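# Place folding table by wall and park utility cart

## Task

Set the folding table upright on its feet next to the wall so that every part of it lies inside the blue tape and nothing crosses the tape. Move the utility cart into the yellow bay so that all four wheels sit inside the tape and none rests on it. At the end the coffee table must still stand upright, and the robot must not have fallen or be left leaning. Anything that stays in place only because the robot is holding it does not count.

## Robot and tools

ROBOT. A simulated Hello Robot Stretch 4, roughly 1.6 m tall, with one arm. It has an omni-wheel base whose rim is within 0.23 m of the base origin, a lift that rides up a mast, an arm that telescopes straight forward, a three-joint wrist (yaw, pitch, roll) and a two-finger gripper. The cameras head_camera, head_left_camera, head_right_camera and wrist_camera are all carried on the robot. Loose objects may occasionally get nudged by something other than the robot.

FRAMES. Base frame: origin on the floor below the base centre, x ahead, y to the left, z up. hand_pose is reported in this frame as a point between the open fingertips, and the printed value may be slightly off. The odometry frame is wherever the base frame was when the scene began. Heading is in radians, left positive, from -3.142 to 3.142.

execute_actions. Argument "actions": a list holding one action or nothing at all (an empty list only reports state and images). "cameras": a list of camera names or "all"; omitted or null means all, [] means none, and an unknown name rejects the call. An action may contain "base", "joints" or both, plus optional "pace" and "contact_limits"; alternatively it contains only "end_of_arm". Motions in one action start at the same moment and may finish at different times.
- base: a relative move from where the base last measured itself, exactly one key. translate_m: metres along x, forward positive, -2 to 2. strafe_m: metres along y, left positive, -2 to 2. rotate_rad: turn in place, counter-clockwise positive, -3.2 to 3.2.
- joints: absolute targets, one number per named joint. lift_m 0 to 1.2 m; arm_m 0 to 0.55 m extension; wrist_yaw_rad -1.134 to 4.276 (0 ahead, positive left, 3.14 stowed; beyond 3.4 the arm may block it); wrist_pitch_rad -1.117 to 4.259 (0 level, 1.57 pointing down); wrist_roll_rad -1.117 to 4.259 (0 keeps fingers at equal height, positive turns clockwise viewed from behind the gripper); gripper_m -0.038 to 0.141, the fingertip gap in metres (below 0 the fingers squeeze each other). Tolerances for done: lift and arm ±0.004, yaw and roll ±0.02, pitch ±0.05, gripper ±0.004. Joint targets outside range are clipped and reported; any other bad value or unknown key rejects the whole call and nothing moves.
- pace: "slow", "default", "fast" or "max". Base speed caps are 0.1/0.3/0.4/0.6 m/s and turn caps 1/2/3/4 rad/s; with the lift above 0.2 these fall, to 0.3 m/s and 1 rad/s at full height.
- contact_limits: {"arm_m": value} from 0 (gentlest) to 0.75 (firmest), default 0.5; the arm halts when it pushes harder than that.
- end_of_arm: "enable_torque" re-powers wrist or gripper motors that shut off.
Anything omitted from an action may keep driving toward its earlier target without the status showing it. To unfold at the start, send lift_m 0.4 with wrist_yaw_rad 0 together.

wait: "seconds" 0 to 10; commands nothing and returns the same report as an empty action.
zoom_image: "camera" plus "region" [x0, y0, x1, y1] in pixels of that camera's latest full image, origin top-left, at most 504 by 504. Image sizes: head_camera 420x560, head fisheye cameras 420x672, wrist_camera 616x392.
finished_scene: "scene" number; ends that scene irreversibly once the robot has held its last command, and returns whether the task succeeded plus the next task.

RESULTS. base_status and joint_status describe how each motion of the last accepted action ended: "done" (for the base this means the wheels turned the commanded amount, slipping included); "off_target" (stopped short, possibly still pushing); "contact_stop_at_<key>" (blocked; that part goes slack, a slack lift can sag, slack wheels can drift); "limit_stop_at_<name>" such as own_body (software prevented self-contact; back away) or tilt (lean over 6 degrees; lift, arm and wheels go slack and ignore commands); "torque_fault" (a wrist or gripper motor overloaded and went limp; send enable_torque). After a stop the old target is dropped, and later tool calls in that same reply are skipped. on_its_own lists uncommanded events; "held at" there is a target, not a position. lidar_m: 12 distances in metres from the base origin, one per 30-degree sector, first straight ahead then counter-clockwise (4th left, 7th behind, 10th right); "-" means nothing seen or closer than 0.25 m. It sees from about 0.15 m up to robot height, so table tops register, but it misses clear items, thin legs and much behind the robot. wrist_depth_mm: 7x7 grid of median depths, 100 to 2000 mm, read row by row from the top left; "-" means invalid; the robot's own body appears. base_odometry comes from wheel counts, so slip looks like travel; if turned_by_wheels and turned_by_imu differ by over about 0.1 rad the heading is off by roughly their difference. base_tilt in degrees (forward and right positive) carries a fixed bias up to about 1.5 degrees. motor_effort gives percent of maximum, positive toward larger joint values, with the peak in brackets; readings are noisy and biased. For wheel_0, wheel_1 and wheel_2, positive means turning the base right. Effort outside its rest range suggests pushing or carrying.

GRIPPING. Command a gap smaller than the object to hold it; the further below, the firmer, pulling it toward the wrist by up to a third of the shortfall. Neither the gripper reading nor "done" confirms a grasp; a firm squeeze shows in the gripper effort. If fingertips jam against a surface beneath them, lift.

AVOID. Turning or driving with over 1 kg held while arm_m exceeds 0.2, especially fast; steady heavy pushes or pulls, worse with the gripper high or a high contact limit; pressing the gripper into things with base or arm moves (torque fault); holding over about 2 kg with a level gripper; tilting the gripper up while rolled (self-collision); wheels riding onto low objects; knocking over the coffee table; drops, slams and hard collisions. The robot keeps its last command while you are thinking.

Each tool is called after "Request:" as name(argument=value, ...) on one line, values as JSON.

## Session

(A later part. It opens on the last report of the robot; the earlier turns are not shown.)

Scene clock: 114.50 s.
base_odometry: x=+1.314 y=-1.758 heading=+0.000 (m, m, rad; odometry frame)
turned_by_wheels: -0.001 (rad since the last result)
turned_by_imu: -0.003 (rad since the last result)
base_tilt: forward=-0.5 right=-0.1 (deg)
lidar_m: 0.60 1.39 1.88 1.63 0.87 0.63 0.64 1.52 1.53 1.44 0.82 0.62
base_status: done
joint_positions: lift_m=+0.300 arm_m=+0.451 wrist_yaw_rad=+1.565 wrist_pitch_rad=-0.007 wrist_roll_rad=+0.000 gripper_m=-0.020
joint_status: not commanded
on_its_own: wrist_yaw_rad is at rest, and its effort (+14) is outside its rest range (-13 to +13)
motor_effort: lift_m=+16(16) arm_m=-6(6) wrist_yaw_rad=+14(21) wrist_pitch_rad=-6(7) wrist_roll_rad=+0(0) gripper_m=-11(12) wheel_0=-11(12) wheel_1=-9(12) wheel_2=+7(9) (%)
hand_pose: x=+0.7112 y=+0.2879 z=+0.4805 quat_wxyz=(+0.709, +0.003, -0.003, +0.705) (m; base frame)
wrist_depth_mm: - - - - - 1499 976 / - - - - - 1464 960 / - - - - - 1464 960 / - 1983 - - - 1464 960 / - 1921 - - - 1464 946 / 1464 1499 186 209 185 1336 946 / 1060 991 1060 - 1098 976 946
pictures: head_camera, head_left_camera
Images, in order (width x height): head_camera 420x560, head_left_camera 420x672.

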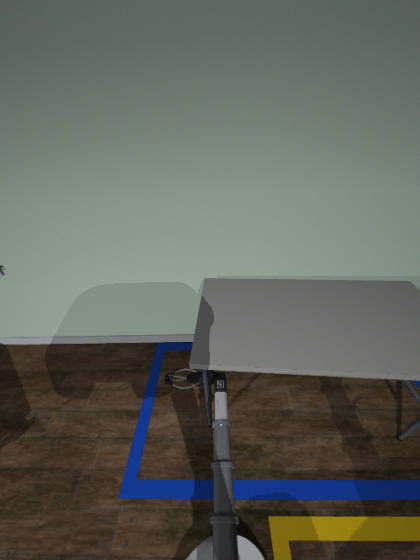

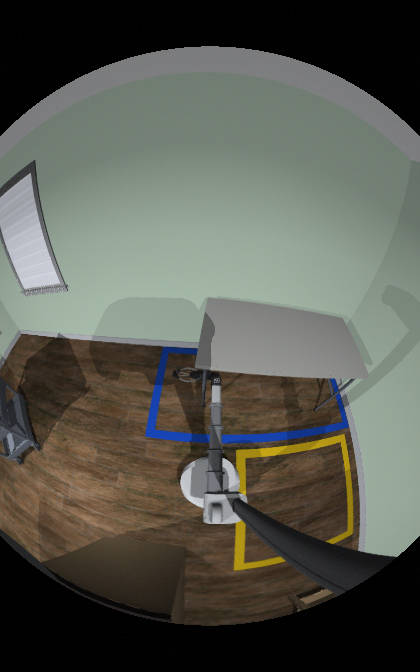

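Request:
execute_actions(actions=[{"base":{"translate_m":-0.1},"pace":"slow"}], cameras=[])

Request:
execute_actions(actions=[{"joints":{"arm_m":0.55}}], cameras=[])

Request:
execute_actions(actions=[{"joints":{"wrist_yaw_rad":0}}], cameras=[])

Request:
execute_actions(actions=[{"joints":{"arm_m":0}}], cameras=[])

Request:
execute_actions(actions=[{"base":{"strafe_m":-1.05}}], cameras=["head_camera","wrist_camera"])

Scene clock: 123.80 s.
base_odometry: x=+1.214 y=-1.758 heading=-0.001 (m, m, rad; odometry frame)
turned_by_wheels: -0.001 (rad since the last result)
turned_by_imu: -0.003 (rad since the last result)
base_tilt: forward=-0.5 right=+0.1 (deg)
lidar_m: 0.59 1.45 2.01 1.62 0.73 0.54 0.66 1.43 1.53 1.45 0.88 0.64
base_status: done
joint_positions: lift_m=+0.300 arm_m=+0.451 wrist_yaw_rad=+1.565 wrist_pitch_rad=-0.007 wrist_roll_rad=+0.000 gripper_m=-0.020
joint_status: not commanded
on_its_own: wrist_yaw_rad is at rest, and its effort (+14) is outside its rest range (-13 to +13)
motor_effort: lift_m=+16(16) arm_m=-6(6) wrist_yaw_rad=+14(15) wrist_pitch_rad=-7(8) wrist_roll_rad=-1(1) gripper_m=-9(11) wheel_0=-11(12) wheel_1=-9(12) wheel_2=+5(14) (%)
hand_pose: x=+0.7112 y=+0.2880 z=+0.4805 quat_wxyz=(+0.709, +0.003, -0.003, +0.705) (m; base frame)
wrist_depth_mm: - - - - - 1756 1118 / - - - - - 1708 1118 / - - - - - 1708 1118 / - - - - - 1661 1098 / - - - - - 1708 1098 / 1464 1499 186 209 185 1464 1078 / 1042 991 1060 - 1098 991 1008
pictures: none
No camera images: the call's "cameras" was empty. Leave "cameras" out to get every camera's image.

Scene clock: 125.07 s.
base_odometry: x=+1.214 y=-1.758 heading=+0.000 (m, m, rad; odometry frame)
turned_by_wheels: +0.001 (rad since the last result)
turned_by_imu: +0.000 (rad since the last result)
base_tilt: forward=-0.6 right=+0.1 (deg)
lidar_m: 0.60 1.47 2.01 1.61 0.74 0.53 0.61 1.42 1.52 1.46 0.86 0.64
base_status: not commanded
joint_positions: lift_m=+0.300 arm_m=+0.549 wrist_yaw_rad=+1.570 wrist_pitch_rad=-0.007 wrist_roll_rad=+0.000 gripper_m=-0.020
joint_status: all done
motor_effort: lift_m=+15(16) arm_m=+6(7) wrist_yaw_rad=-1(13) wrist_pitch_rad=-7(7) wrist_roll_rad=+0(0) gripper_m=-10(10) wheel_0=-4(11) wheel_1=-4(9) wheel_2=+3(5) (%)
hand_pose: x=+0.8074 y=+0.2884 z=+0.4805 quat_wxyz=(+0.707, +0.003, -0.003, +0.707) (m; base frame)
wrist_depth_mm: - - - - - 1537 991 / - - - - - 1499 976 / - - - - - 1499 976 / - - - - - 1499 960 / - 1983 - - - 1499 960 / 1464 1499 186 209 185 1336 960 / 1060 1008 1060 - 1098 991 931
pictures: none
No camera images: the call's "cameras" was empty. Leave "cameras" out to get every camera's image.

Scene clock: 126.53 s.
base_odometry: x=+1.214 y=-1.758 heading=+0.000 (m, m, rad; odometry frame)
turned_by_wheels: +0.000 (rad since the last result)
turned_by_imu: +0.000 (rad since the last result)
base_tilt: forward=-0.3 right=+0.0 (deg)
lidar_m: 0.60 1.46 2.04 1.62 0.73 0.53 0.61 1.44 1.49 1.43 0.89 0.64
base_status: not commanded
joint_positions: lift_m=+0.300 arm_m=+0.549 wrist_yaw_rad=+0.001 wrist_pitch_rad=-0.007 wrist_roll_rad=+0.000 gripper_m=-0.020
joint_status: all done
motor_effort: lift_m=+16(16) arm_m=+6(6) wrist_yaw_rad=-4(10) wrist_pitch_rad=-5(6) wrist_roll_rad=+1(1) gripper_m=-10(11) wheel_0=-4(4) wheel_1=-4(4) wheel_2=+3(3) (%)
hand_pose: x=+1.0082 y=-0.0872 z=+0.4805 quat_wxyz=(+1.000, +0.000, -0.004, +0.000) (m; base frame)
wrist_depth_mm: 654 647 410 436 430 427 609 / 661 654 647 634 627 627 615 / 668 661 647 640 634 627 621 / 676 661 654 647 640 634 621 / 676 668 661 654 647 640 627 / 683 676 186 211 185 640 640 / 691 676 668 - 654 640 640
pictures: none
No camera images: the call's "cameras" was empty. Leave "cameras" out to get every camera's image.

Scene clock: 129.20 s.
base_odometry: x=+1.214 y=-1.758 heading=+0.000 (m, m, rad; odometry frame)
turned_by_wheels: +0.000 (rad since the last result)
turned_by_imu: -0.001 (rad since the last result)
base_tilt: forward=-0.5 right=+0.0 (deg)
lidar_m: 0.60 1.47 2.03 1.62 0.75 0.54 0.66 1.44 1.51 1.46 0.88 0.65
base_status: not commanded
joint_positions: lift_m=+0.300 arm_m=+0.001 wrist_yaw_rad=+0.000 wrist_pitch_rad=-0.007 wrist_roll_rad=+0.000 gripper_m=-0.020
joint_status: all done
motor_effort: lift_m=+16(16) arm_m=-6(6) wrist_yaw_rad=-2(3) wrist_pitch_rad=-6(7) wrist_roll_rad=+0(0) gripper_m=-10(10) wheel_0=-4(4) wheel_1=-4(4) wheel_2=+3(3) (%)
hand_pose: x=+0.4605 y=-0.0874 z=+0.4805 quat_wxyz=(+1.000, +0.000, -0.004, +0.000) (m; base frame)
wrist_depth_mm: 1205 1182 424 430 424 421 418 / 1205 1229 627 691 668 661 654 / 1255 1205 1229 1182 1160 1160 1160 / 1229 1229 1205 1205 1182 1160 1160 / 1255 1229 1205 1205 1182 1182 1160 / 1255 1255 186 209 185 1182 1182 / 1060 991 976 - 1078 991 1138
pictures: none
No camera images: the call's "cameras" was empty. Leave "cameras" out to get every camera's image.

Scene clock: 134.03 s.
base_odometry: x=+1.214 y=-2.808 heading=+0.000 (m, m, rad; odometry frame)
turned_by_wheels: +0.000 (rad since the last result)
turned_by_imu: -0.004 (rad since the last result)
base_tilt: forward=-0.2 right=+0.1 (deg)
lidar_m: 0.60 0.64 0.88 2.70 1.32 1.34 1.25 0.55 0.43 0.39 0.43 0.60
base_status: done
joint_positions: lift_m=+0.300 arm_m=+0.001 wrist_yaw_rad=+0.000 wrist_pitch_rad=-0.007 wrist_roll_rad=+0.000 gripper_m=-0.020
joint_status: not commanded
motor_effort: lift_m=+16(16) arm_m=-7(6) wrist_yaw_rad=-2(1) wrist_pitch_rad=-7(7) wrist_roll_rad=+1(0) gripper_m=-10(9) wheel_0=+1(12) wheel_1=-2(12) wheel_2=+0(9) (%)
hand_pose: x=+0.4605 y=-0.0874 z=+0.4804 quat_wxyz=(+1.000, +0.000, -0.004, +0.000) (m; base frame)
wrist_depth_mm: 462 449 421 1182 1138 831 544 / 768 732 634 917 1160 820 544 / 1205 1205 1182 1160 1182 809 535 / 1229 1229 1205 1205 1182 798 530 / 1229 1229 1205 1182 1182 788 530 / 1255 1229 186 211 185 741 525 / 1060 991 946 - 1098 640 521
pictures: head_camera, wrist_camera
Images, in order (width x height): head_camera 420x560, wrist_camera 616x392.

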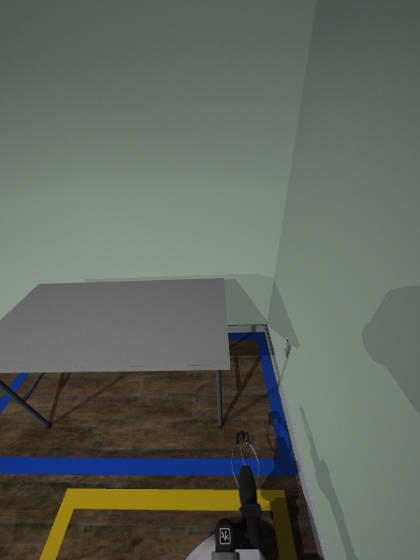

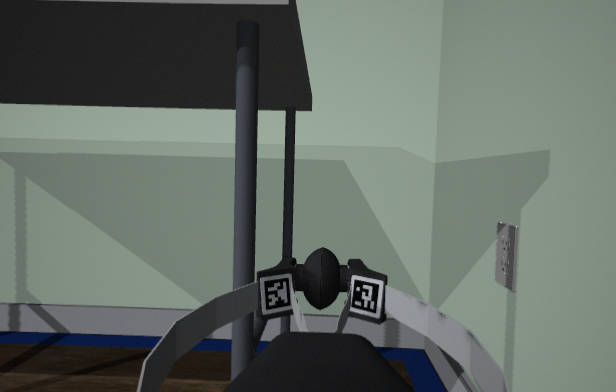

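Request:
execute_actions(actions=[{"base":{"strafe_m":1.6},"joints":{"wrist_yaw_rad":3.14,"lift_m":0.2},"pace":"fast"}], cameras=[])

Request:
execute_actions(actions=[{"base":{"translate_m":0.95},"pace":"fast"}], cameras=[])

Request:
execute_actions(actions=[{"base":{"strafe_m":2.0},"pace":"fast"}], cameras=[])

Request:
execute_actions(actions=[{"base":{"strafe_m":0.3},"pace":"fast"}], cameras=[])

Request:
execute_actions(actions=[{"base":{"translate_m":-0.85},"pace":"fast"}], cameras=[])

Request:
execute_actions(actions=[{"base":{"rotate_rad":-1.57}}], cameras=["head_camera"])

Scene clock: 148.73 s.
base_odometry: x=+1.214 y=-1.208 heading=+0.000 (m, m, rad; odometry frame)
turned_by_wheels: +0.000 (rad since the last result)
turned_by_imu: +0.003 (rad since the last result)
base_tilt: forward=-0.5 right=+0.0 (deg)
lidar_m: 1.41 1.50 1.57 1.05 2.86 0.52 0.50 0.52 1.78 1.98 0.87 0.76
base_status: done
joint_positions: lift_m=+0.200 arm_m=+0.001 wrist_yaw_rad=+3.139 wrist_pitch_rad=-0.007 wrist_roll_rad=+0.000 gripper_m=-0.020
joint_status: all done
motor_effort: lift_m=+16(16) arm_m=-6(6) wrist_yaw_rad=+0(5) wrist_pitch_rad=-6(7) wrist_roll_rad=+0(0) gripper_m=-10(9) wheel_0=+2(15) wheel_1=-2(15) wheel_2=+0(4) (%)
hand_pose: x=-0.1163 y=+0.0880 z=+0.3805 quat_wxyz=(+0.001, +0.004, +0.000, +1.000) (m; base frame)
wrist_depth_mm: - 121 140 609 640 - - / - 108 140 615 - - - / - 116 142 615 - - - / 146 144 285 621 - - - / 225 640 640 627 1756 - - / 227 654 186 211 185 1336 1336 / 229 654 647 - 891 809 931
pictures: none
No camera images: the call's "cameras" was empty. Leave "cameras" out to get every camera's image.

Scene clock: 152.40 s.
base_odometry: x=+2.164 y=-1.207 heading=+0.000 (m, m, rad; odometry frame)
turned_by_wheels: +0.000 (rad since the last result)
turned_by_imu: +0.000 (rad since the last result)
base_tilt: forward=-0.4 right=+0.1 (deg)
lidar_m: 0.46 0.48 0.67 1.87 1.42 3.42 1.45 2.54 0.45 0.42 0.45 0.49
base_status: done
joint_positions: lift_m=+0.200 arm_m=+0.001 wrist_yaw_rad=+3.140 wrist_pitch_rad=-0.007 wrist_roll_rad=+0.000 gripper_m=-0.020
joint_status: not commanded
motor_effort: lift_m=+16(16) arm_m=-6(6) wrist_yaw_rad=+0(0) wrist_pitch_rad=-7(6) wrist_roll_rad=+1(0) gripper_m=-10(9) wheel_0=+2(10) wheel_1=+4(11) wheel_2=-2(13) (%)
hand_pose: x=-0.1163 y=+0.0880 z=+0.3805 quat_wxyz=(+0.001, +0.004, +0.000, +1.000) (m; base frame)
wrist_depth_mm: - 121 140 - - - - / - 108 140 1576 - - - / - 116 142 1576 - - - / 146 144 282 1576 - - - / 225 - 1661 1576 - - - / 227 1205 186 211 185 1308 1366 / 229 820 866 - 904 820 931
pictures: none
No camera images: the call's "cameras" was empty. Leave "cameras" out to get every camera's image.

Scene clock: 158.53 s.
base_odometry: x=+2.163 y=+0.793 heading=+0.000 (m, m, rad; odometry frame)
turned_by_wheels: +0.000 (rad since the last result)
turned_by_imu: +0.005 (rad since the last result)
base_tilt: forward=-0.4 right=+0.1 (deg)
lidar_m: 0.48 0.50 0.74 0.71 0.73 1.04 0.77 0.65 2.30 1.85 0.64 0.49
base_status: done
joint_positions: lift_m=+0.200 arm_m=+0.001 wrist_yaw_rad=+3.140 wrist_pitch_rad=-0.007 wrist_roll_rad=+0.000 gripper_m=-0.020
joint_status: not commanded
motor_effort: lift_m=+16(16) arm_m=-6(6) wrist_yaw_rad=-1(2) wrist_pitch_rad=-7(7) wrist_roll_rad=+0(0) gripper_m=-13(10) wheel_0=+0(16) wheel_1=+1(16) wheel_2=+0(0) (%)
hand_pose: x=-0.1163 y=+0.0880 z=+0.3804 quat_wxyz=(+0.001, +0.004, +0.000, +1.000) (m; base frame)
wrist_depth_mm: - 121 140 - - 1661 1060 / - 108 140 - - 1661 1042 / - 116 142 - - 1618 1042 / 146 144 283 - - 1576 1025 / 225 1281 1661 - - 1576 1008 / 227 809 186 211 185 1308 1008 / 229 820 866 - 904 820 904
pictures: none
No camera images: the call's "cameras" was empty. Leave "cameras" out to get every camera's image.

Scene clock: 160.43 s.
base_odometry: x=+2.163 y=+1.093 heading=+0.000 (m, m, rad; odometry frame)
turned_by_wheels: +0.000 (rad since the last result)
turned_by_imu: +0.000 (rad since the last result)
base_tilt: forward=-0.5 right=+0.1 (deg)
lidar_m: 0.50 0.54 0.44 0.40 0.45 0.64 1.84 0.88 0.88 1.86 0.66 0.52
base_status: done
joint_positions: lift_m=+0.200 arm_m=+0.001 wrist_yaw_rad=+3.140 wrist_pitch_rad=-0.007 wrist_roll_rad=+0.000 gripper_m=-0.020
joint_status: not commanded
motor_effort: lift_m=+16(16) arm_m=-6(6) wrist_yaw_rad=-1(1) wrist_pitch_rad=-7(6) wrist_roll_rad=-1(0) gripper_m=-11(10) wheel_0=-1(16) wheel_1=+2(13) wheel_2=+0(1) (%)
hand_pose: x=-0.1163 y=+0.0880 z=+0.3804 quat_wxyz=(+0.001, +0.004, +0.000, +1.000) (m; base frame)
wrist_depth_mm: - 121 139 - - 891 585 / - 108 141 - - 878 574 / - 116 142 - - 878 569 / 146 144 283 - - 866 569 / 225 1808 - - 1661 842 564 / 226 1042 186 208 185 788 559 / 229 820 866 - 891 676 559
pictures: none
No camera images: the call's "cameras" was empty. Leave "cameras" out to get every camera's image.

Scene clock: 163.83 s.
base_odometry: x=+1.313 y=+1.092 heading=+0.000 (m, m, rad; odometry frame)
turned_by_wheels: +0.000 (rad since the last result)
turned_by_imu: -0.002 (rad since the last result)
base_tilt: forward=-0.5 right=+0.0 (deg)
lidar_m: 1.35 0.63 0.45 0.43 0.46 0.65 1.91 2.48 0.66 0.43 0.58 1.38
base_status: done
joint_positions: lift_m=+0.200 arm_m=+0.001 wrist_yaw_rad=+3.140 wrist_pitch_rad=-0.007 wrist_roll_rad=+0.000 gripper_m=-0.020
joint_status: not commanded
motor_effort: lift_m=+16(16) arm_m=-6(6) wrist_yaw_rad=+0(1) wrist_pitch_rad=-7(7) wrist_roll_rad=+0(2) gripper_m=-11(12) wheel_0=-1(10) wheel_1=-3(12) wheel_2=+2(20) (%)
hand_pose: x=-0.1163 y=+0.0880 z=+0.3804 quat_wxyz=(+0.001, +0.004, +0.000, +1.000) (m; base frame)
wrist_depth_mm: - 121 140 - - 931 591 / - 108 140 - - 917 597 / - 116 142 - - 917 597 / 146 144 283 - - 904 591 / 225 - - - 1708 891 591 / 227 1229 186 209 185 820 585 / 229 820 866 - 891 707 585
pictures: none
No camera images: the call's "cameras" was empty. Leave "cameras" out to get every camera's image.

Scene clock: 165.90 s.
base_odometry: x=+1.313 y=+1.092 heading=-1.569 (m, m, rad; odometry frame)
turned_by_wheels: -1.569 (rad since the last result)
turned_by_imu: -1.597 (rad since the last result)
base_tilt: forward=-0.5 right=+0.2 (deg)
lidar_m: 0.45 0.61 1.41 1.34 0.62 0.46 0.44 0.45 0.61 1.90 2.47 0.66
base_status: done
joint_positions: lift_m=+0.200 arm_m=+0.001 wrist_yaw_rad=+3.140 wrist_pitch_rad=-0.007 wrist_roll_rad=+0.000 gripper_m=-0.020
joint_status: not commanded
motor_effort: lift_m=+16(16) arm_m=-6(6) wrist_yaw_rad=-1(1) wrist_pitch_rad=-7(7) wrist_roll_rad=-1(0) gripper_m=-10(10) wheel_0=+5(9) wheel_1=+5(11) wheel_2=+4(10) (%)
hand_pose: x=-0.1163 y=+0.0880 z=+0.3804 quat_wxyz=(+0.001, +0.004, +0.000, +1.000) (m; base frame)
wrist_depth_mm: - 121 140 554 539 535 525 / - 108 140 554 549 539 535 / - 116 142 559 554 544 535 / 146 144 283 564 554 549 539 / 225 585 574 564 559 554 544 / 227 591 186 209 185 554 549 / 229 591 585 - 569 554 554
pictures: head_camera
Images, in order (width x height): head_camera 420x560.

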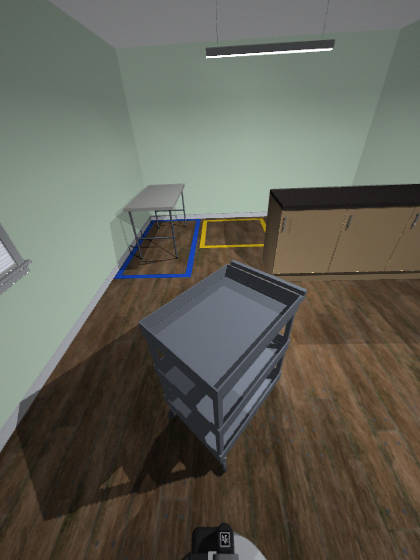

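Just try pushing.

Request:
execute_actions(actions=[{"base":{"translate_m":1.0}}], cameras=["head_camera"])

Scene clock: 172.10 s.
base_odometry: x=+1.316 y=+0.093 heading=-1.568 (m, m, rad; odometry frame)
turned_by_wheels: +0.000 (rad since the last result)
turned_by_imu: +0.026 (rad since the last result)
base_tilt: forward=-0.4 right=+0.1 (deg)
lidar_m: 0.25 0.25 0.25 0.30 1.36 1.49 1.44 1.51 2.16 2.40 1.47 0.26
base_status: done
joint_positions: lift_m=+0.200 arm_m=+0.001 wrist_yaw_rad=+3.140 wrist_pitch_rad=-0.007 wrist_roll_rad=+0.000 gripper_m=-0.020
joint_status: not commanded
motor_effort: lift_m=+17(17) arm_m=-6(6) wrist_yaw_rad=-1(1) wrist_pitch_rad=-6(7) wrist_roll_rad=+0(1) gripper_m=-10(10) wheel_0=+3(21) wheel_1=+3(22) wheel_2=-1(28) (%)
hand_pose: x=-0.1164 y=+0.0879 z=+0.3804 quat_wxyz=(+0.001, +0.004, +0.000, +1.000) (m; base frame)
wrist_depth_mm: - 121 140 1499 1464 1464 1464 / - 108 140 1537 1499 1464 1464 / - 116 142 1537 1537 1464 1430 / 146 144 282 1537 1537 1499 1499 / 224 1618 1576 1576 1537 1499 1499 / 227 1205 186 208 185 1308 1366 / 229 820 866 - 904 809 931
pictures: head_camera
Images, in order (width x height): head_camera 420x560.

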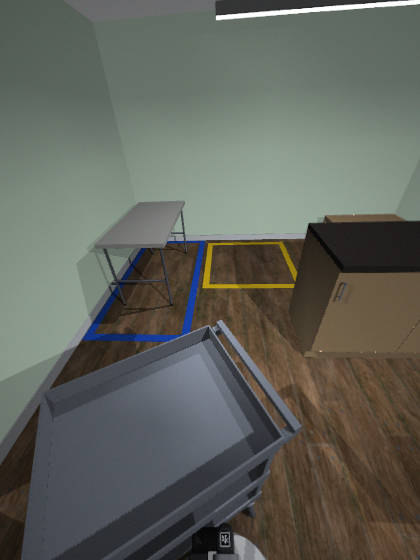

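Request:
execute_actions(actions=[{"base":{"translate_m":0.5}}], cameras=["head_left_camera"])

Scene clock: 178.37 s.
base_odometry: x=+1.317 y=-0.407 heading=-1.568 (m, m, rad; odometry frame)
turned_by_wheels: +0.000 (rad since the last result)
turned_by_imu: -0.001 (rad since the last result)
base_tilt: forward=-0.4 right=+0.1 (deg)
lidar_m: 0.25 0.25 0.25 0.25 1.33 1.95 1.95 2.05 2.50 1.98 0.86 0.95
base_status: done
joint_positions: lift_m=+0.200 arm_m=+0.001 wrist_yaw_rad=+3.140 wrist_pitch_rad=-0.007 wrist_roll_rad=+0.000 gripper_m=-0.020
joint_status: not commanded
motor_effort: lift_m=+17(17) arm_m=-6(5) wrist_yaw_rad=-1(1) wrist_pitch_rad=-7(7) wrist_roll_rad=+0(1) gripper_m=-10(10) wheel_0=+2(9) wheel_1=+4(13) wheel_2=-4(13) (%)
hand_pose: x=-0.1164 y=+0.0879 z=+0.3804 quat_wxyz=(+0.001, +0.004, +0.000, +1.000) (m; base frame)
wrist_depth_mm: - 121 140 - 1983 1921 1921 / - 108 140 - 1983 1983 1921 / - 116 142 - - 1983 1921 / 146 144 282 - - 1983 1921 / 224 - - - - 1983 1921 / 227 1229 186 211 185 1308 1336 / 229 809 866 - 904 820 917
pictures: head_left_camera
Images, in order (width x height): head_left_camera 420x672.

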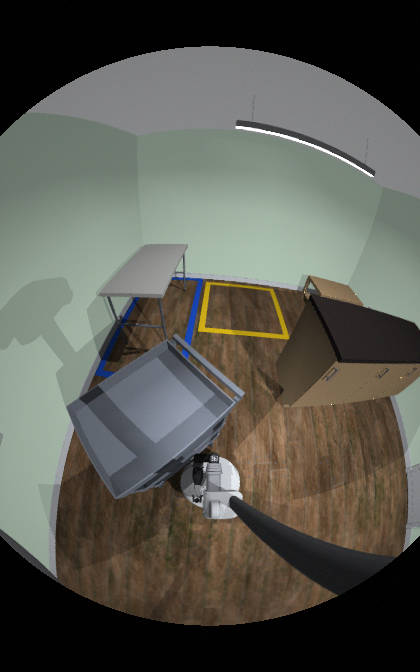

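Request:
execute_actions(actions=[{"base":{"translate_m":-0.5}}], cameras=[])

Request:
execute_actions(actions=[{"base":{"strafe_m":0.95}}], cameras=[])

Request:
execute_actions(actions=[{"base":{"rotate_rad":-0.55}}], cameras=["head_camera"])

Scene clock: 185.47 s.
base_odometry: x=+1.316 y=+0.093 heading=-1.568 (m, m, rad; odometry frame)
turned_by_wheels: +0.000 (rad since the last result)
turned_by_imu: -0.003 (rad since the last result)
base_tilt: forward=-0.5 right=-0.1 (deg)
lidar_m: 0.65 0.54 1.32 1.28 1.36 1.50 1.44 1.51 2.16 2.38 1.49 1.24
base_status: done
joint_positions: lift_m=+0.200 arm_m=+0.001 wrist_yaw_rad=+3.140 wrist_pitch_rad=-0.007 wrist_roll_rad=+0.000 gripper_m=-0.020
joint_status: not commanded
motor_effort: lift_m=+17(17) arm_m=-6(5) wrist_yaw_rad=-2(2) wrist_pitch_rad=-7(8) wrist_roll_rad=-1(1) gripper_m=-12(12) wheel_0=-4(6) wheel_1=-5(9) wheel_2=+3(8) (%)
hand_pose: x=-0.1164 y=+0.0879 z=+0.3804 quat_wxyz=(+0.001, +0.004, +0.000, +1.000) (m; base frame)
wrist_depth_mm: - 121 140 1499 1499 1464 1430 / - 108 140 1499 1499 1499 1430 / - 116 142 1537 1499 1464 1464 / 146 144 282 1576 1537 1499 1464 / 224 1618 1618 1537 1537 1499 1499 / 227 1229 186 208 185 1308 1336 / 229 820 878 - 917 820 931
pictures: none
No camera images: the call's "cameras" was empty. Leave "cameras" out to get every camera's image.

Scene clock: 189.97 s.
base_odometry: x=+2.266 y=+0.095 heading=-1.568 (m, m, rad; odometry frame)
turned_by_wheels: +0.000 (rad since the last result)
turned_by_imu: +0.002 (rad since the last result)
base_tilt: forward=-0.5 right=+0.1 (deg)
lidar_m: 1.23 0.47 0.33 0.30 0.35 0.51 1.40 1.48 2.05 3.35 0.71 0.69
base_status: done
joint_positions: lift_m=+0.200 arm_m=+0.001 wrist_yaw_rad=+3.140 wrist_pitch_rad=-0.007 wrist_roll_rad=+0.000 gripper_m=-0.020
joint_status: not commanded
motor_effort: lift_m=+17(17) arm_m=-6(5) wrist_yaw_rad=-1(2) wrist_pitch_rad=-7(6) wrist_roll_rad=+0(2) gripper_m=-12(10) wheel_0=-2(9) wheel_1=+2(9) wheel_2=+0(1) (%)
hand_pose: x=-0.1164 y=+0.0879 z=+0.3804 quat_wxyz=(+0.001, +0.004, +0.000, +1.000) (m; base frame)
wrist_depth_mm: - 121 140 1499 1430 798 508 / - 108 140 1464 1430 798 500 / - 116 142 1499 1464 778 500 / 146 144 282 1499 1499 778 492 / 224 1576 1537 1499 1499 759 488 / 227 1205 186 211 185 691 488 / 229 820 866 - 904 597 484
pictures: none
No camera images: the call's "cameras" was empty. Leave "cameras" out to get every camera's image.

Scene clock: 191.30 s.
base_odometry: x=+2.266 y=+0.095 heading=-2.117 (m, m, rad; odometry frame)
turned_by_wheels: -0.549 (rad since the last result)
turned_by_imu: -0.559 (rad since the last result)
base_tilt: forward=-0.5 right=-0.1 (deg)
lidar_m: 0.68 1.31 0.45 0.35 0.32 0.34 0.49 1.38 1.47 2.01 3.35 0.70
base_status: done
joint_positions: lift_m=+0.200 arm_m=+0.001 wrist_yaw_rad=+3.140 wrist_pitch_rad=-0.007 wrist_roll_rad=+0.000 gripper_m=-0.020
joint_status: not commanded
motor_effort: lift_m=+17(17) arm_m=-6(5) wrist_yaw_rad=-2(2) wrist_pitch_rad=-7(7) wrist_roll_rad=+0(0) gripper_m=-10(10) wheel_0=+3(8) wheel_1=+5(10) wheel_2=+4(11) (%)
hand_pose: x=-0.1164 y=+0.0879 z=+0.3804 quat_wxyz=(+0.001, +0.004, +0.000, +1.000) (m; base frame)
wrist_depth_mm: - 121 140 809 549 415 342 / - 108 140 809 549 415 342 / - 116 142 715 549 415 340 / 146 144 282 809 549 415 340 / 225 1397 1464 715 521 413 340 / 227 1205 186 209 185 399 338 / 229 820 866 - 504 377 340
pictures: head_camera
Images, in order (width x height): head_camera 420x560.

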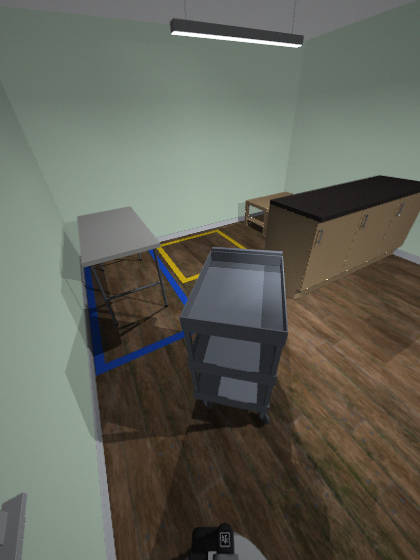

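Push slightly right of centre to steer it left.

Request:
execute_actions(actions=[{"base":{"strafe_m":-0.15}}], cameras=[])

Request:
execute_actions(actions=[{"base":{"translate_m":1.0}}], cameras=["head_camera"])

Scene clock: 195.93 s.
base_odometry: x=+2.138 y=+0.173 heading=-2.117 (m, m, rad; odometry frame)
turned_by_wheels: +0.000 (rad since the last result)
turned_by_imu: -0.002 (rad since the last result)
base_tilt: forward=-0.5 right=+0.0 (deg)
lidar_m: 0.66 0.77 0.66 0.48 0.46 0.49 0.74 1.31 1.38 1.89 3.21 1.87
base_status: done
joint_positions: lift_m=+0.200 arm_m=+0.001 wrist_yaw_rad=+3.140 wrist_pitch_rad=-0.007 wrist_roll_rad=+0.000 gripper_m=-0.020
joint_status: not commanded
motor_effort: lift_m=+17(17) arm_m=-6(6) wrist_yaw_rad=-2(1) wrist_pitch_rad=-6(7) wrist_roll_rad=-1(2) gripper_m=-11(11) wheel_0=+1(13) wheel_1=-2(12) wheel_2=+0(4) (%)
hand_pose: x=-0.1164 y=+0.0879 z=+0.3804 quat_wxyz=(+0.001, +0.004, +0.000, +1.000) (m; base frame)
wrist_depth_mm: - 121 140 1118 750 569 469 / - 108 140 1118 750 574 466 / - 116 142 976 750 569 466 / 146 144 282 1098 750 569 466 / 224 1336 1464 960 715 569 466 / 227 1205 186 209 185 549 466 / 229 820 866 - 691 517 469
pictures: none
No camera images: the call's "cameras" was empty. Leave "cameras" out to get every camera's image.

Scene clock: 200.73 s.
base_odometry: x=+1.619 y=-0.681 heading=-2.116 (m, m, rad; odometry frame)
turned_by_wheels: +0.001 (rad since the last result)
turned_by_imu: +0.001 (rad since the last result)
base_tilt: forward=-0.5 right=+0.2 (deg)
lidar_m: 0.25 0.25 0.38 1.00 0.96 1.02 1.44 2.19 2.29 2.82 1.20 1.00
base_status: done
joint_positions: lift_m=+0.200 arm_m=+0.001 wrist_yaw_rad=+3.140 wrist_pitch_rad=-0.007 wrist_roll_rad=+0.000 gripper_m=-0.020
joint_status: not commanded
motor_effort: lift_m=+17(17) arm_m=-6(5) wrist_yaw_rad=-2(0) wrist_pitch_rad=-7(7) wrist_roll_rad=-1(0) gripper_m=-11(10) wheel_0=+18(17) wheel_1=+5(8) wheel_2=-7(27) (%)
hand_pose: x=-0.1165 y=+0.0879 z=+0.3804 quat_wxyz=(+0.001, +0.004, +0.000, +1.000) (m; base frame)
wrist_depth_mm: - 121 140 - 1464 1118 891 / - 108 140 - 1499 1118 917 / - 116 142 1921 1499 1118 904 / 146 144 281 - 1499 1138 904 / 225 - - 1863 1430 1118 904 / 227 1229 186 211 185 1078 904 / 229 820 878 - 891 820 878
pictures: head_camera
Images, in order (width x height): head_camera 420x560.

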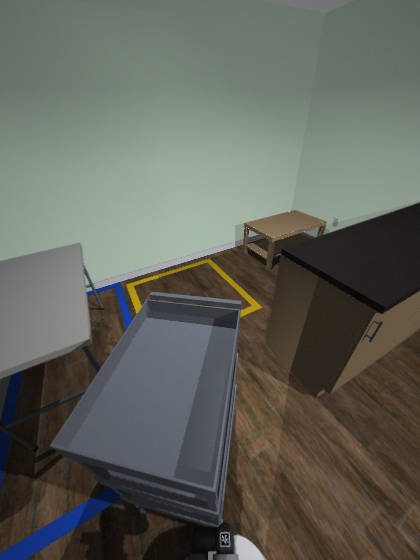

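Request:
execute_actions(actions=[{"base":{"translate_m":-0.12}}], cameras=[])

Request:
execute_actions(actions=[{"base":{"strafe_m":0.27}}], cameras=[])

Request:
execute_actions(actions=[{"base":{"translate_m":0.75}}], cameras=["head_camera","head_left_camera"])

Scene clock: 206.27 s.
base_odometry: x=+1.681 y=-0.579 heading=-2.116 (m, m, rad; odometry frame)
turned_by_wheels: +0.000 (rad since the last result)
turned_by_imu: -0.002 (rad since the last result)
base_tilt: forward=-0.5 right=+0.1 (deg)
lidar_m: 0.32 0.35 0.58 0.95 0.90 0.96 1.36 2.09 2.16 2.89 1.57 1.09
base_status: done
joint_positions: lift_m=+0.200 arm_m=+0.001 wrist_yaw_rad=+3.140 wrist_pitch_rad=-0.007 wrist_roll_rad=+0.000 gripper_m=-0.020
joint_status: not commanded
motor_effort: lift_m=+17(17) arm_m=-5(6) wrist_yaw_rad=-2(1) wrist_pitch_rad=-6(6) wrist_roll_rad=-1(1) gripper_m=-12(10) wheel_0=-4(14) wheel_1=-4(9) wheel_2=+4(6) (%)
hand_pose: x=-0.1165 y=+0.0879 z=+0.3804 quat_wxyz=(+0.001, +0.004, +0.000, +1.000) (m; base frame)
wrist_depth_mm: - 121 139 - 1397 1060 831 / - 108 140 - 1397 1042 854 / - 116 142 1863 1397 1060 854 / 146 144 282 - 1397 1060 854 / 224 1983 - 1756 1336 1060 842 / 226 1205 186 209 185 1042 854 / 229 820 878 - 891 809 820
pictures: none
No camera images: the call's "cameras" was empty. Leave "cameras" out to get every camera's image.

Scene clock: 208.50 s.
base_odometry: x=+1.912 y=-0.719 heading=-2.116 (m, m, rad; odometry frame)
turned_by_wheels: +0.000 (rad since the last result)
turned_by_imu: +0.000 (rad since the last result)
base_tilt: forward=-0.5 right=+0.2 (deg)
lidar_m: 0.35 0.42 0.95 0.70 0.67 0.73 0.95 2.21 2.32 3.14 1.27 0.34
base_status: done
joint_positions: lift_m=+0.200 arm_m=+0.001 wrist_yaw_rad=+3.140 wrist_pitch_rad=-0.007 wrist_roll_rad=+0.000 gripper_m=-0.020
joint_status: not commanded
motor_effort: lift_m=+17(17) arm_m=-5(5) wrist_yaw_rad=-2(2) wrist_pitch_rad=-7(6) wrist_roll_rad=+0(0) gripper_m=-11(11) wheel_0=-2(9) wheel_1=+3(13) wheel_2=+0(4) (%)
hand_pose: x=-0.1165 y=+0.0879 z=+0.3804 quat_wxyz=(+0.001, +0.004, +0.000, +1.000) (m; base frame)
wrist_depth_mm: - 121 139 1499 1008 778 634 / - 108 140 1499 1025 778 634 / - 116 142 1336 1042 778 634 / 146 144 283 1537 1025 788 640 / 224 - - 1366 991 778 627 / 227 1205 186 208 185 750 627 / 229 809 866 - 904 715 634
pictures: none
No camera images: the call's "cameras" was empty. Leave "cameras" out to get every camera's image.

Scene clock: 212.47 s.
base_odometry: x=+1.523 y=-1.360 heading=-2.116 (m, m, rad; odometry frame)
turned_by_wheels: +0.000 (rad since the last result)
turned_by_imu: +0.003 (rad since the last result)
base_tilt: forward=-0.5 right=+0.0 (deg)
lidar_m: 0.25 0.26 0.37 0.42 1.04 1.07 1.52 2.87 3.00 0.90 0.25 0.25
base_status: done
joint_positions: lift_m=+0.200 arm_m=+0.001 wrist_yaw_rad=+3.140 wrist_pitch_rad=-0.007 wrist_roll_rad=+0.000 gripper_m=-0.020
joint_status: not commanded
motor_effort: lift_m=+18(18) arm_m=-5(5) wrist_yaw_rad=-2(1) wrist_pitch_rad=-7(6) wrist_roll_rad=+0(1) gripper_m=-11(12) wheel_0=+4(12) wheel_1=+3(14) wheel_2=-4(27) (%)
hand_pose: x=-0.1165 y=+0.0879 z=+0.3803 quat_wxyz=(+0.001, +0.004, +0.000, +1.000) (m; base frame)
wrist_depth_mm: - 121 139 - 1576 1205 976 / - 108 140 - 1576 1182 960 / - 116 142 - 1576 1205 960 / 146 144 282 - 1576 1182 960 / 225 - - 1921 1537 1205 960 / 227 1229 186 210 185 1138 976 / 229 820 878 - 891 820 904
pictures: head_camera, head_left_camera
Images, in order (width x height): head_camera 420x560, head_left_camera 420x672.

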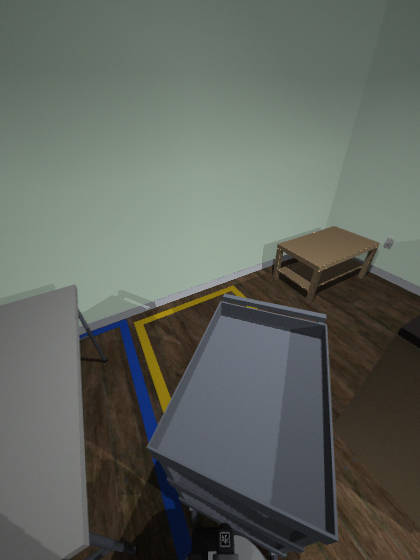

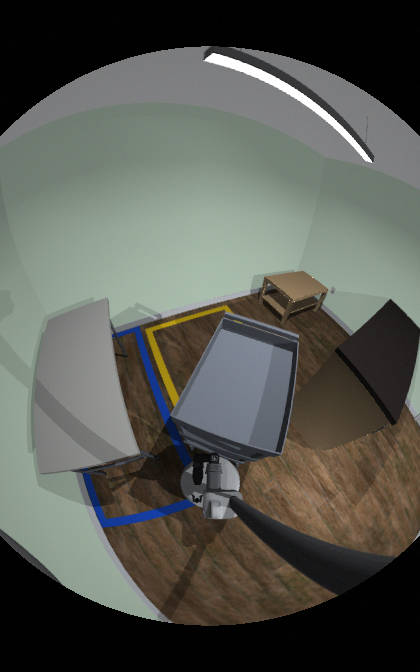

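Request:
execute_actions(actions=[{"base":{"translate_m":-0.25}}], cameras=[])

Request:
execute_actions(actions=[{"base":{"rotate_rad":0.55}}], cameras=[])

Request:
execute_actions(actions=[{"base":{"strafe_m":-0.45}}], cameras=[])

Request:
execute_actions(actions=[{"base":{"translate_m":0.6}}], cameras=["head_camera","head_left_camera"])

Scene clock: 220.73 s.
base_odometry: x=+1.653 y=-1.146 heading=-2.116 (m, m, rad; odometry frame)
turned_by_wheels: +0.000 (rad since the last result)
turned_by_imu: -0.002 (rad since the last result)
base_tilt: forward=-0.4 right=-0.1 (deg)
lidar_m: 0.42 0.51 0.52 0.73 0.91 0.98 1.33 2.63 2.75 2.92 0.99 0.42
base_status: done
joint_positions: lift_m=+0.200 arm_m=+0.001 wrist_yaw_rad=+3.140 wrist_pitch_rad=-0.007 wrist_roll_rad=+0.000 gripper_m=-0.020
joint_status: not commanded
motor_effort: lift_m=+18(18) arm_m=-5(6) wrist_yaw_rad=-1(2) wrist_pitch_rad=-7(6) wrist_roll_rad=+2(1) gripper_m=-11(10) wheel_0=-4(8) wheel_1=-4(11) wheel_2=+2(20) (%)
hand_pose: x=-0.1165 y=+0.0879 z=+0.3803 quat_wxyz=(+0.001, +0.004, +0.000, +1.000) (m; base frame)
wrist_depth_mm: - 121 140 - 1397 1078 854 / - 108 140 1983 1397 1060 866 / - 116 142 1808 1397 1060 854 / 145 144 283 - 1397 1042 854 / 224 - - 1808 1336 1042 854 / 227 1229 186 209 185 1025 866 / 229 820 866 - 891 820 831
pictures: none
No camera images: the call's "cameras" was empty. Leave "cameras" out to get every camera's image.

Scene clock: 222.07 s.
base_odometry: x=+1.653 y=-1.146 heading=-1.567 (m, m, rad; odometry frame)
turned_by_wheels: +0.549 (rad since the last result)
turned_by_imu: +0.558 (rad since the last result)
base_tilt: forward=-0.4 right=+0.0 (deg)
lidar_m: 0.52 0.54 0.76 0.90 0.94 1.35 2.67 2.83 2.91 1.00 0.43 0.44
base_status: done
joint_positions: lift_m=+0.200 arm_m=+0.001 wrist_yaw_rad=+3.140 wrist_pitch_rad=-0.007 wrist_roll_rad=+0.000 gripper_m=-0.020
joint_status: not commanded
motor_effort: lift_m=+18(18) arm_m=-6(5) wrist_yaw_rad=-2(2) wrist_pitch_rad=-8(6) wrist_roll_rad=+0(1) gripper_m=-11(9) wheel_0=-3(7) wheel_1=-5(9) wheel_2=-5(9) (%)
hand_pose: x=-0.1165 y=+0.0879 z=+0.3803 quat_wxyz=(+0.001, +0.004, +0.000, +1.000) (m; base frame)
wrist_depth_mm: - 121 140 - - - 1430 / - 108 140 - - - 1397 / - 116 142 - - - 1430 / 146 144 283 - - - 1397 / 225 - - - - - 1397 / 227 1205 186 209 185 1308 1229 / 229 820 866 - 904 820 931
pictures: none
No camera images: the call's "cameras" was empty. Leave "cameras" out to get every camera's image.

Scene clock: 224.90 s.
base_odometry: x=+1.203 y=-1.148 heading=-1.567 (m, m, rad; odometry frame)
turned_by_wheels: +0.000 (rad since the last result)
turned_by_imu: -0.003 (rad since the last result)
base_tilt: forward=-0.5 right=-0.1 (deg)
lidar_m: 0.25 0.26 0.72 1.37 1.45 2.03 2.69 2.85 0.58 0.55 0.58 0.34
base_status: done
joint_positions: lift_m=+0.200 arm_m=+0.001 wrist_yaw_rad=+3.140 wrist_pitch_rad=-0.007 wrist_roll_rad=+0.000 gripper_m=-0.020
joint_status: not commanded
motor_effort: lift_m=+18(18) arm_m=-5(5) wrist_yaw_rad=-2(1) wrist_pitch_rad=-6(7) wrist_roll_rad=-1(1) gripper_m=-10(12) wheel_0=+3(12) wheel_1=-3(12) wheel_2=+0(2) (%)
hand_pose: x=-0.1165 y=+0.0879 z=+0.3803 quat_wxyz=(+0.001, +0.004, +0.000, +1.000) (m; base frame)
wrist_depth_mm: - 121 140 - - - - / - 108 140 - - - - / - 116 142 - - - - / 146 144 282 - - - - / 225 - - - - - - / 226 1229 186 208 185 1308 1366 / 229 809 866 - 904 820 931
pictures: none
No camera images: the call's "cameras" was empty. Leave "cameras" out to get every camera's image.

Scene clock: 228.37 s.
base_odometry: x=+1.205 y=-1.748 heading=-1.567 (m, m, rad; odometry frame)
turned_by_wheels: +0.001 (rad since the last result)
turned_by_imu: -0.002 (rad since the last result)
base_tilt: forward=-0.6 right=+0.0 (deg)
lidar_m: 0.25 0.71 0.54 0.50 1.42 2.03 3.31 0.81 0.60 0.78 0.39 0.25
base_status: done
joint_positions: lift_m=+0.200 arm_m=+0.001 wrist_yaw_rad=+3.140 wrist_pitch_rad=-0.007 wrist_roll_rad=+0.000 gripper_m=-0.020
joint_status: not commanded
motor_effort: lift_m=+18(18) arm_m=-5(5) wrist_yaw_rad=-2(1) wrist_pitch_rad=-6(6) wrist_roll_rad=+0(2) gripper_m=-11(11) wheel_0=+8(20) wheel_1=+6(15) wheel_2=-6(21) (%)
hand_pose: x=-0.1165 y=+0.0879 z=+0.3803 quat_wxyz=(+0.001, +0.004, +0.000, +1.000) (m; base frame)
wrist_depth_mm: - 121 140 - - - - / - 108 140 - - - - / - 116 142 - - - - / 145 144 283 - - - - / 224 - - - - - 1983 / 227 1205 186 209 185 1308 1336 / 229 820 866 - 891 809 917
pictures: head_camera, head_left_camera
Images, in order (width x height): head_camera 420x560, head_left_camera 420x672.

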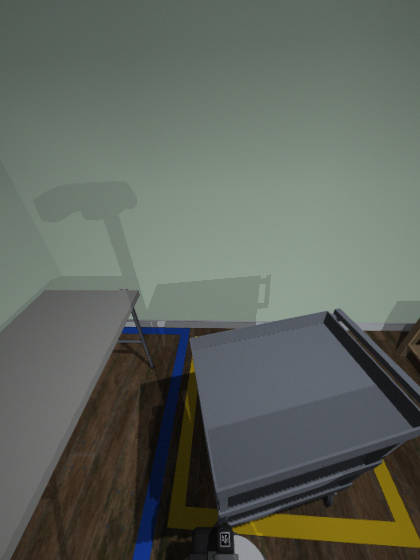

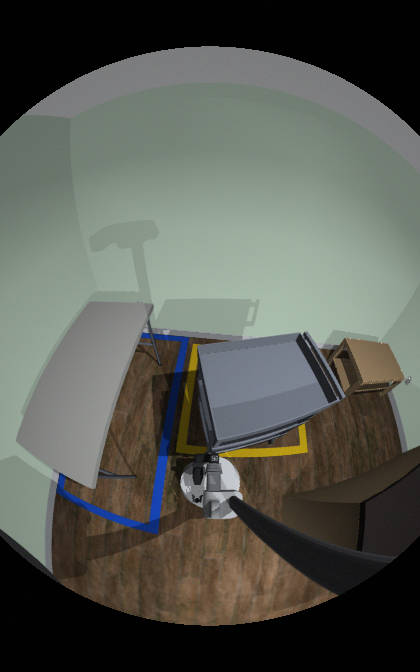

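Nearly. Push a bit from slightly right.

Request:
execute_actions(actions=[{"base":{"strafe_m":-0.2}}], cameras=[])

Request:
execute_actions(actions=[{"base":{"translate_m":0.3}}], cameras=[])

Request:
execute_actions(actions=[{"base":{"translate_m":-0.3}}], cameras=["head_camera","head_left_camera"])

Scene clock: 234.60 s.
base_odometry: x=+1.005 y=-1.748 heading=-1.567 (m, m, rad; odometry frame)
turned_by_wheels: +0.000 (rad since the last result)
turned_by_imu: -0.003 (rad since the last result)
base_tilt: forward=-0.5 right=+0.0 (deg)
lidar_m: 0.25 0.25 0.30 0.72 1.60 2.29 3.34 0.54 0.41 0.81 0.47 0.27
base_status: done
joint_positions: lift_m=+0.200 arm_m=+0.001 wrist_yaw_rad=+3.140 wrist_pitch_rad=-0.007 wrist_roll_rad=+0.000 gripper_m=-0.020
joint_status: not commanded
motor_effort: lift_m=+18(18) arm_m=-5(5) wrist_yaw_rad=-1(1) wrist_pitch_rad=-7(7) wrist_roll_rad=+0(1) gripper_m=-11(10) wheel_0=+0(14) wheel_1=-4(10) wheel_2=+0(3) (%)
hand_pose: x=-0.1165 y=+0.0879 z=+0.3803 quat_wxyz=(+0.001, +0.004, +0.000, +1.000) (m; base frame)
wrist_depth_mm: - 121 140 - - - - / - 108 140 - - - - / - 116 142 - - - - / 146 144 282 - - - - / 225 891 - - - - - / 227 1042 186 209 185 1308 1336 / 229 778 854 - 891 820 931
pictures: none
No camera images: the call's "cameras" was empty. Leave "cameras" out to get every camera's image.

Scene clock: 237.07 s.
base_odometry: x=+1.006 y=-2.048 heading=-1.567 (m, m, rad; odometry frame)
turned_by_wheels: +0.000 (rad since the last result)
turned_by_imu: +0.001 (rad since the last result)
base_tilt: forward=-0.5 right=+0.1 (deg)
lidar_m: 0.25 0.25 0.29 0.70 0.77 2.33 3.67 0.62 0.69 1.25 0.31 0.25
base_status: done
joint_positions: lift_m=+0.200 arm_m=+0.001 wrist_yaw_rad=+3.140 wrist_pitch_rad=-0.007 wrist_roll_rad=+0.000 gripper_m=-0.020
joint_status: not commanded
motor_effort: lift_m=+18(18) arm_m=-5(5) wrist_yaw_rad=-1(1) wrist_pitch_rad=-7(6) wrist_roll_rad=+0(0) gripper_m=-9(12) wheel_0=+4(14) wheel_1=+5(14) wheel_2=-3(21) (%)
hand_pose: x=-0.1165 y=+0.0879 z=+0.3803 quat_wxyz=(+0.001, +0.004, +0.000, +1.000) (m; base frame)
wrist_depth_mm: - 121 140 - - - - / - 108 140 - - - - / - 116 142 - - - - / 146 144 282 - - - - / 225 917 - - - - - / 226 917 186 210 185 1308 1336 / 229 788 878 - 891 809 931
pictures: none
No camera images: the call's "cameras" was empty. Leave "cameras" out to get every camera's image.

Scene clock: 239.53 s.
base_odometry: x=+1.005 y=-1.748 heading=-1.567 (m, m, rad; odometry frame)
turned_by_wheels: +0.000 (rad since the last result)
turned_by_imu: -0.001 (rad since the last result)
base_tilt: forward=-0.6 right=-0.1 (deg)
lidar_m: 0.48 0.51 0.74 0.72 1.61 2.28 3.33 0.54 0.44 0.81 1.33 0.53
base_status: done
joint_positions: lift_m=+0.200 arm_m=+0.001 wrist_yaw_rad=+3.140 wrist_pitch_rad=-0.007 wrist_roll_rad=+0.000 gripper_m=-0.020
joint_status: not commanded
motor_effort: lift_m=+18(18) arm_m=-5(5) wrist_yaw_rad=-1(1) wrist_pitch_rad=-7(6) wrist_roll_rad=+0(1) gripper_m=-10(11) wheel_0=-5(5) wheel_1=-5(10) wheel_2=+3(8) (%)
hand_pose: x=-0.1165 y=+0.0879 z=+0.3803 quat_wxyz=(+0.001, +0.004, +0.000, +1.000) (m; base frame)
wrist_depth_mm: - 121 140 - - - - / - 108 140 - - - - / - 116 142 - - - - / 146 144 282 - - - - / 224 878 - - - - - / 227 1042 186 212 185 1281 1366 / 229 768 866 - 891 809 931
pictures: head_camera, head_left_camera
Images, in order (width x height): head_camera 420x560, head_left_camera 420x672.

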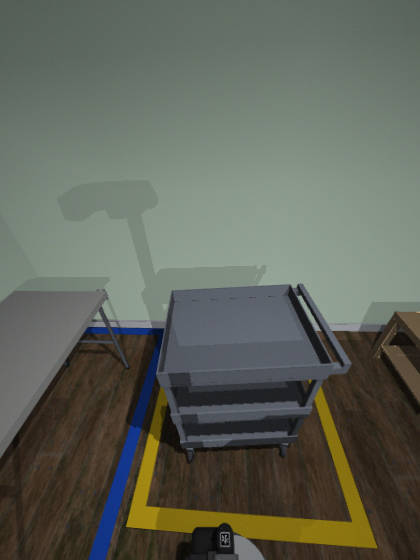

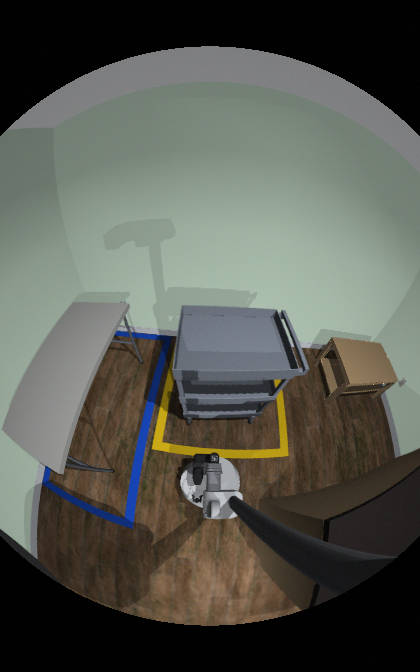

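Request:
finished_scene(scene=1)

The scene is finished: the task was done.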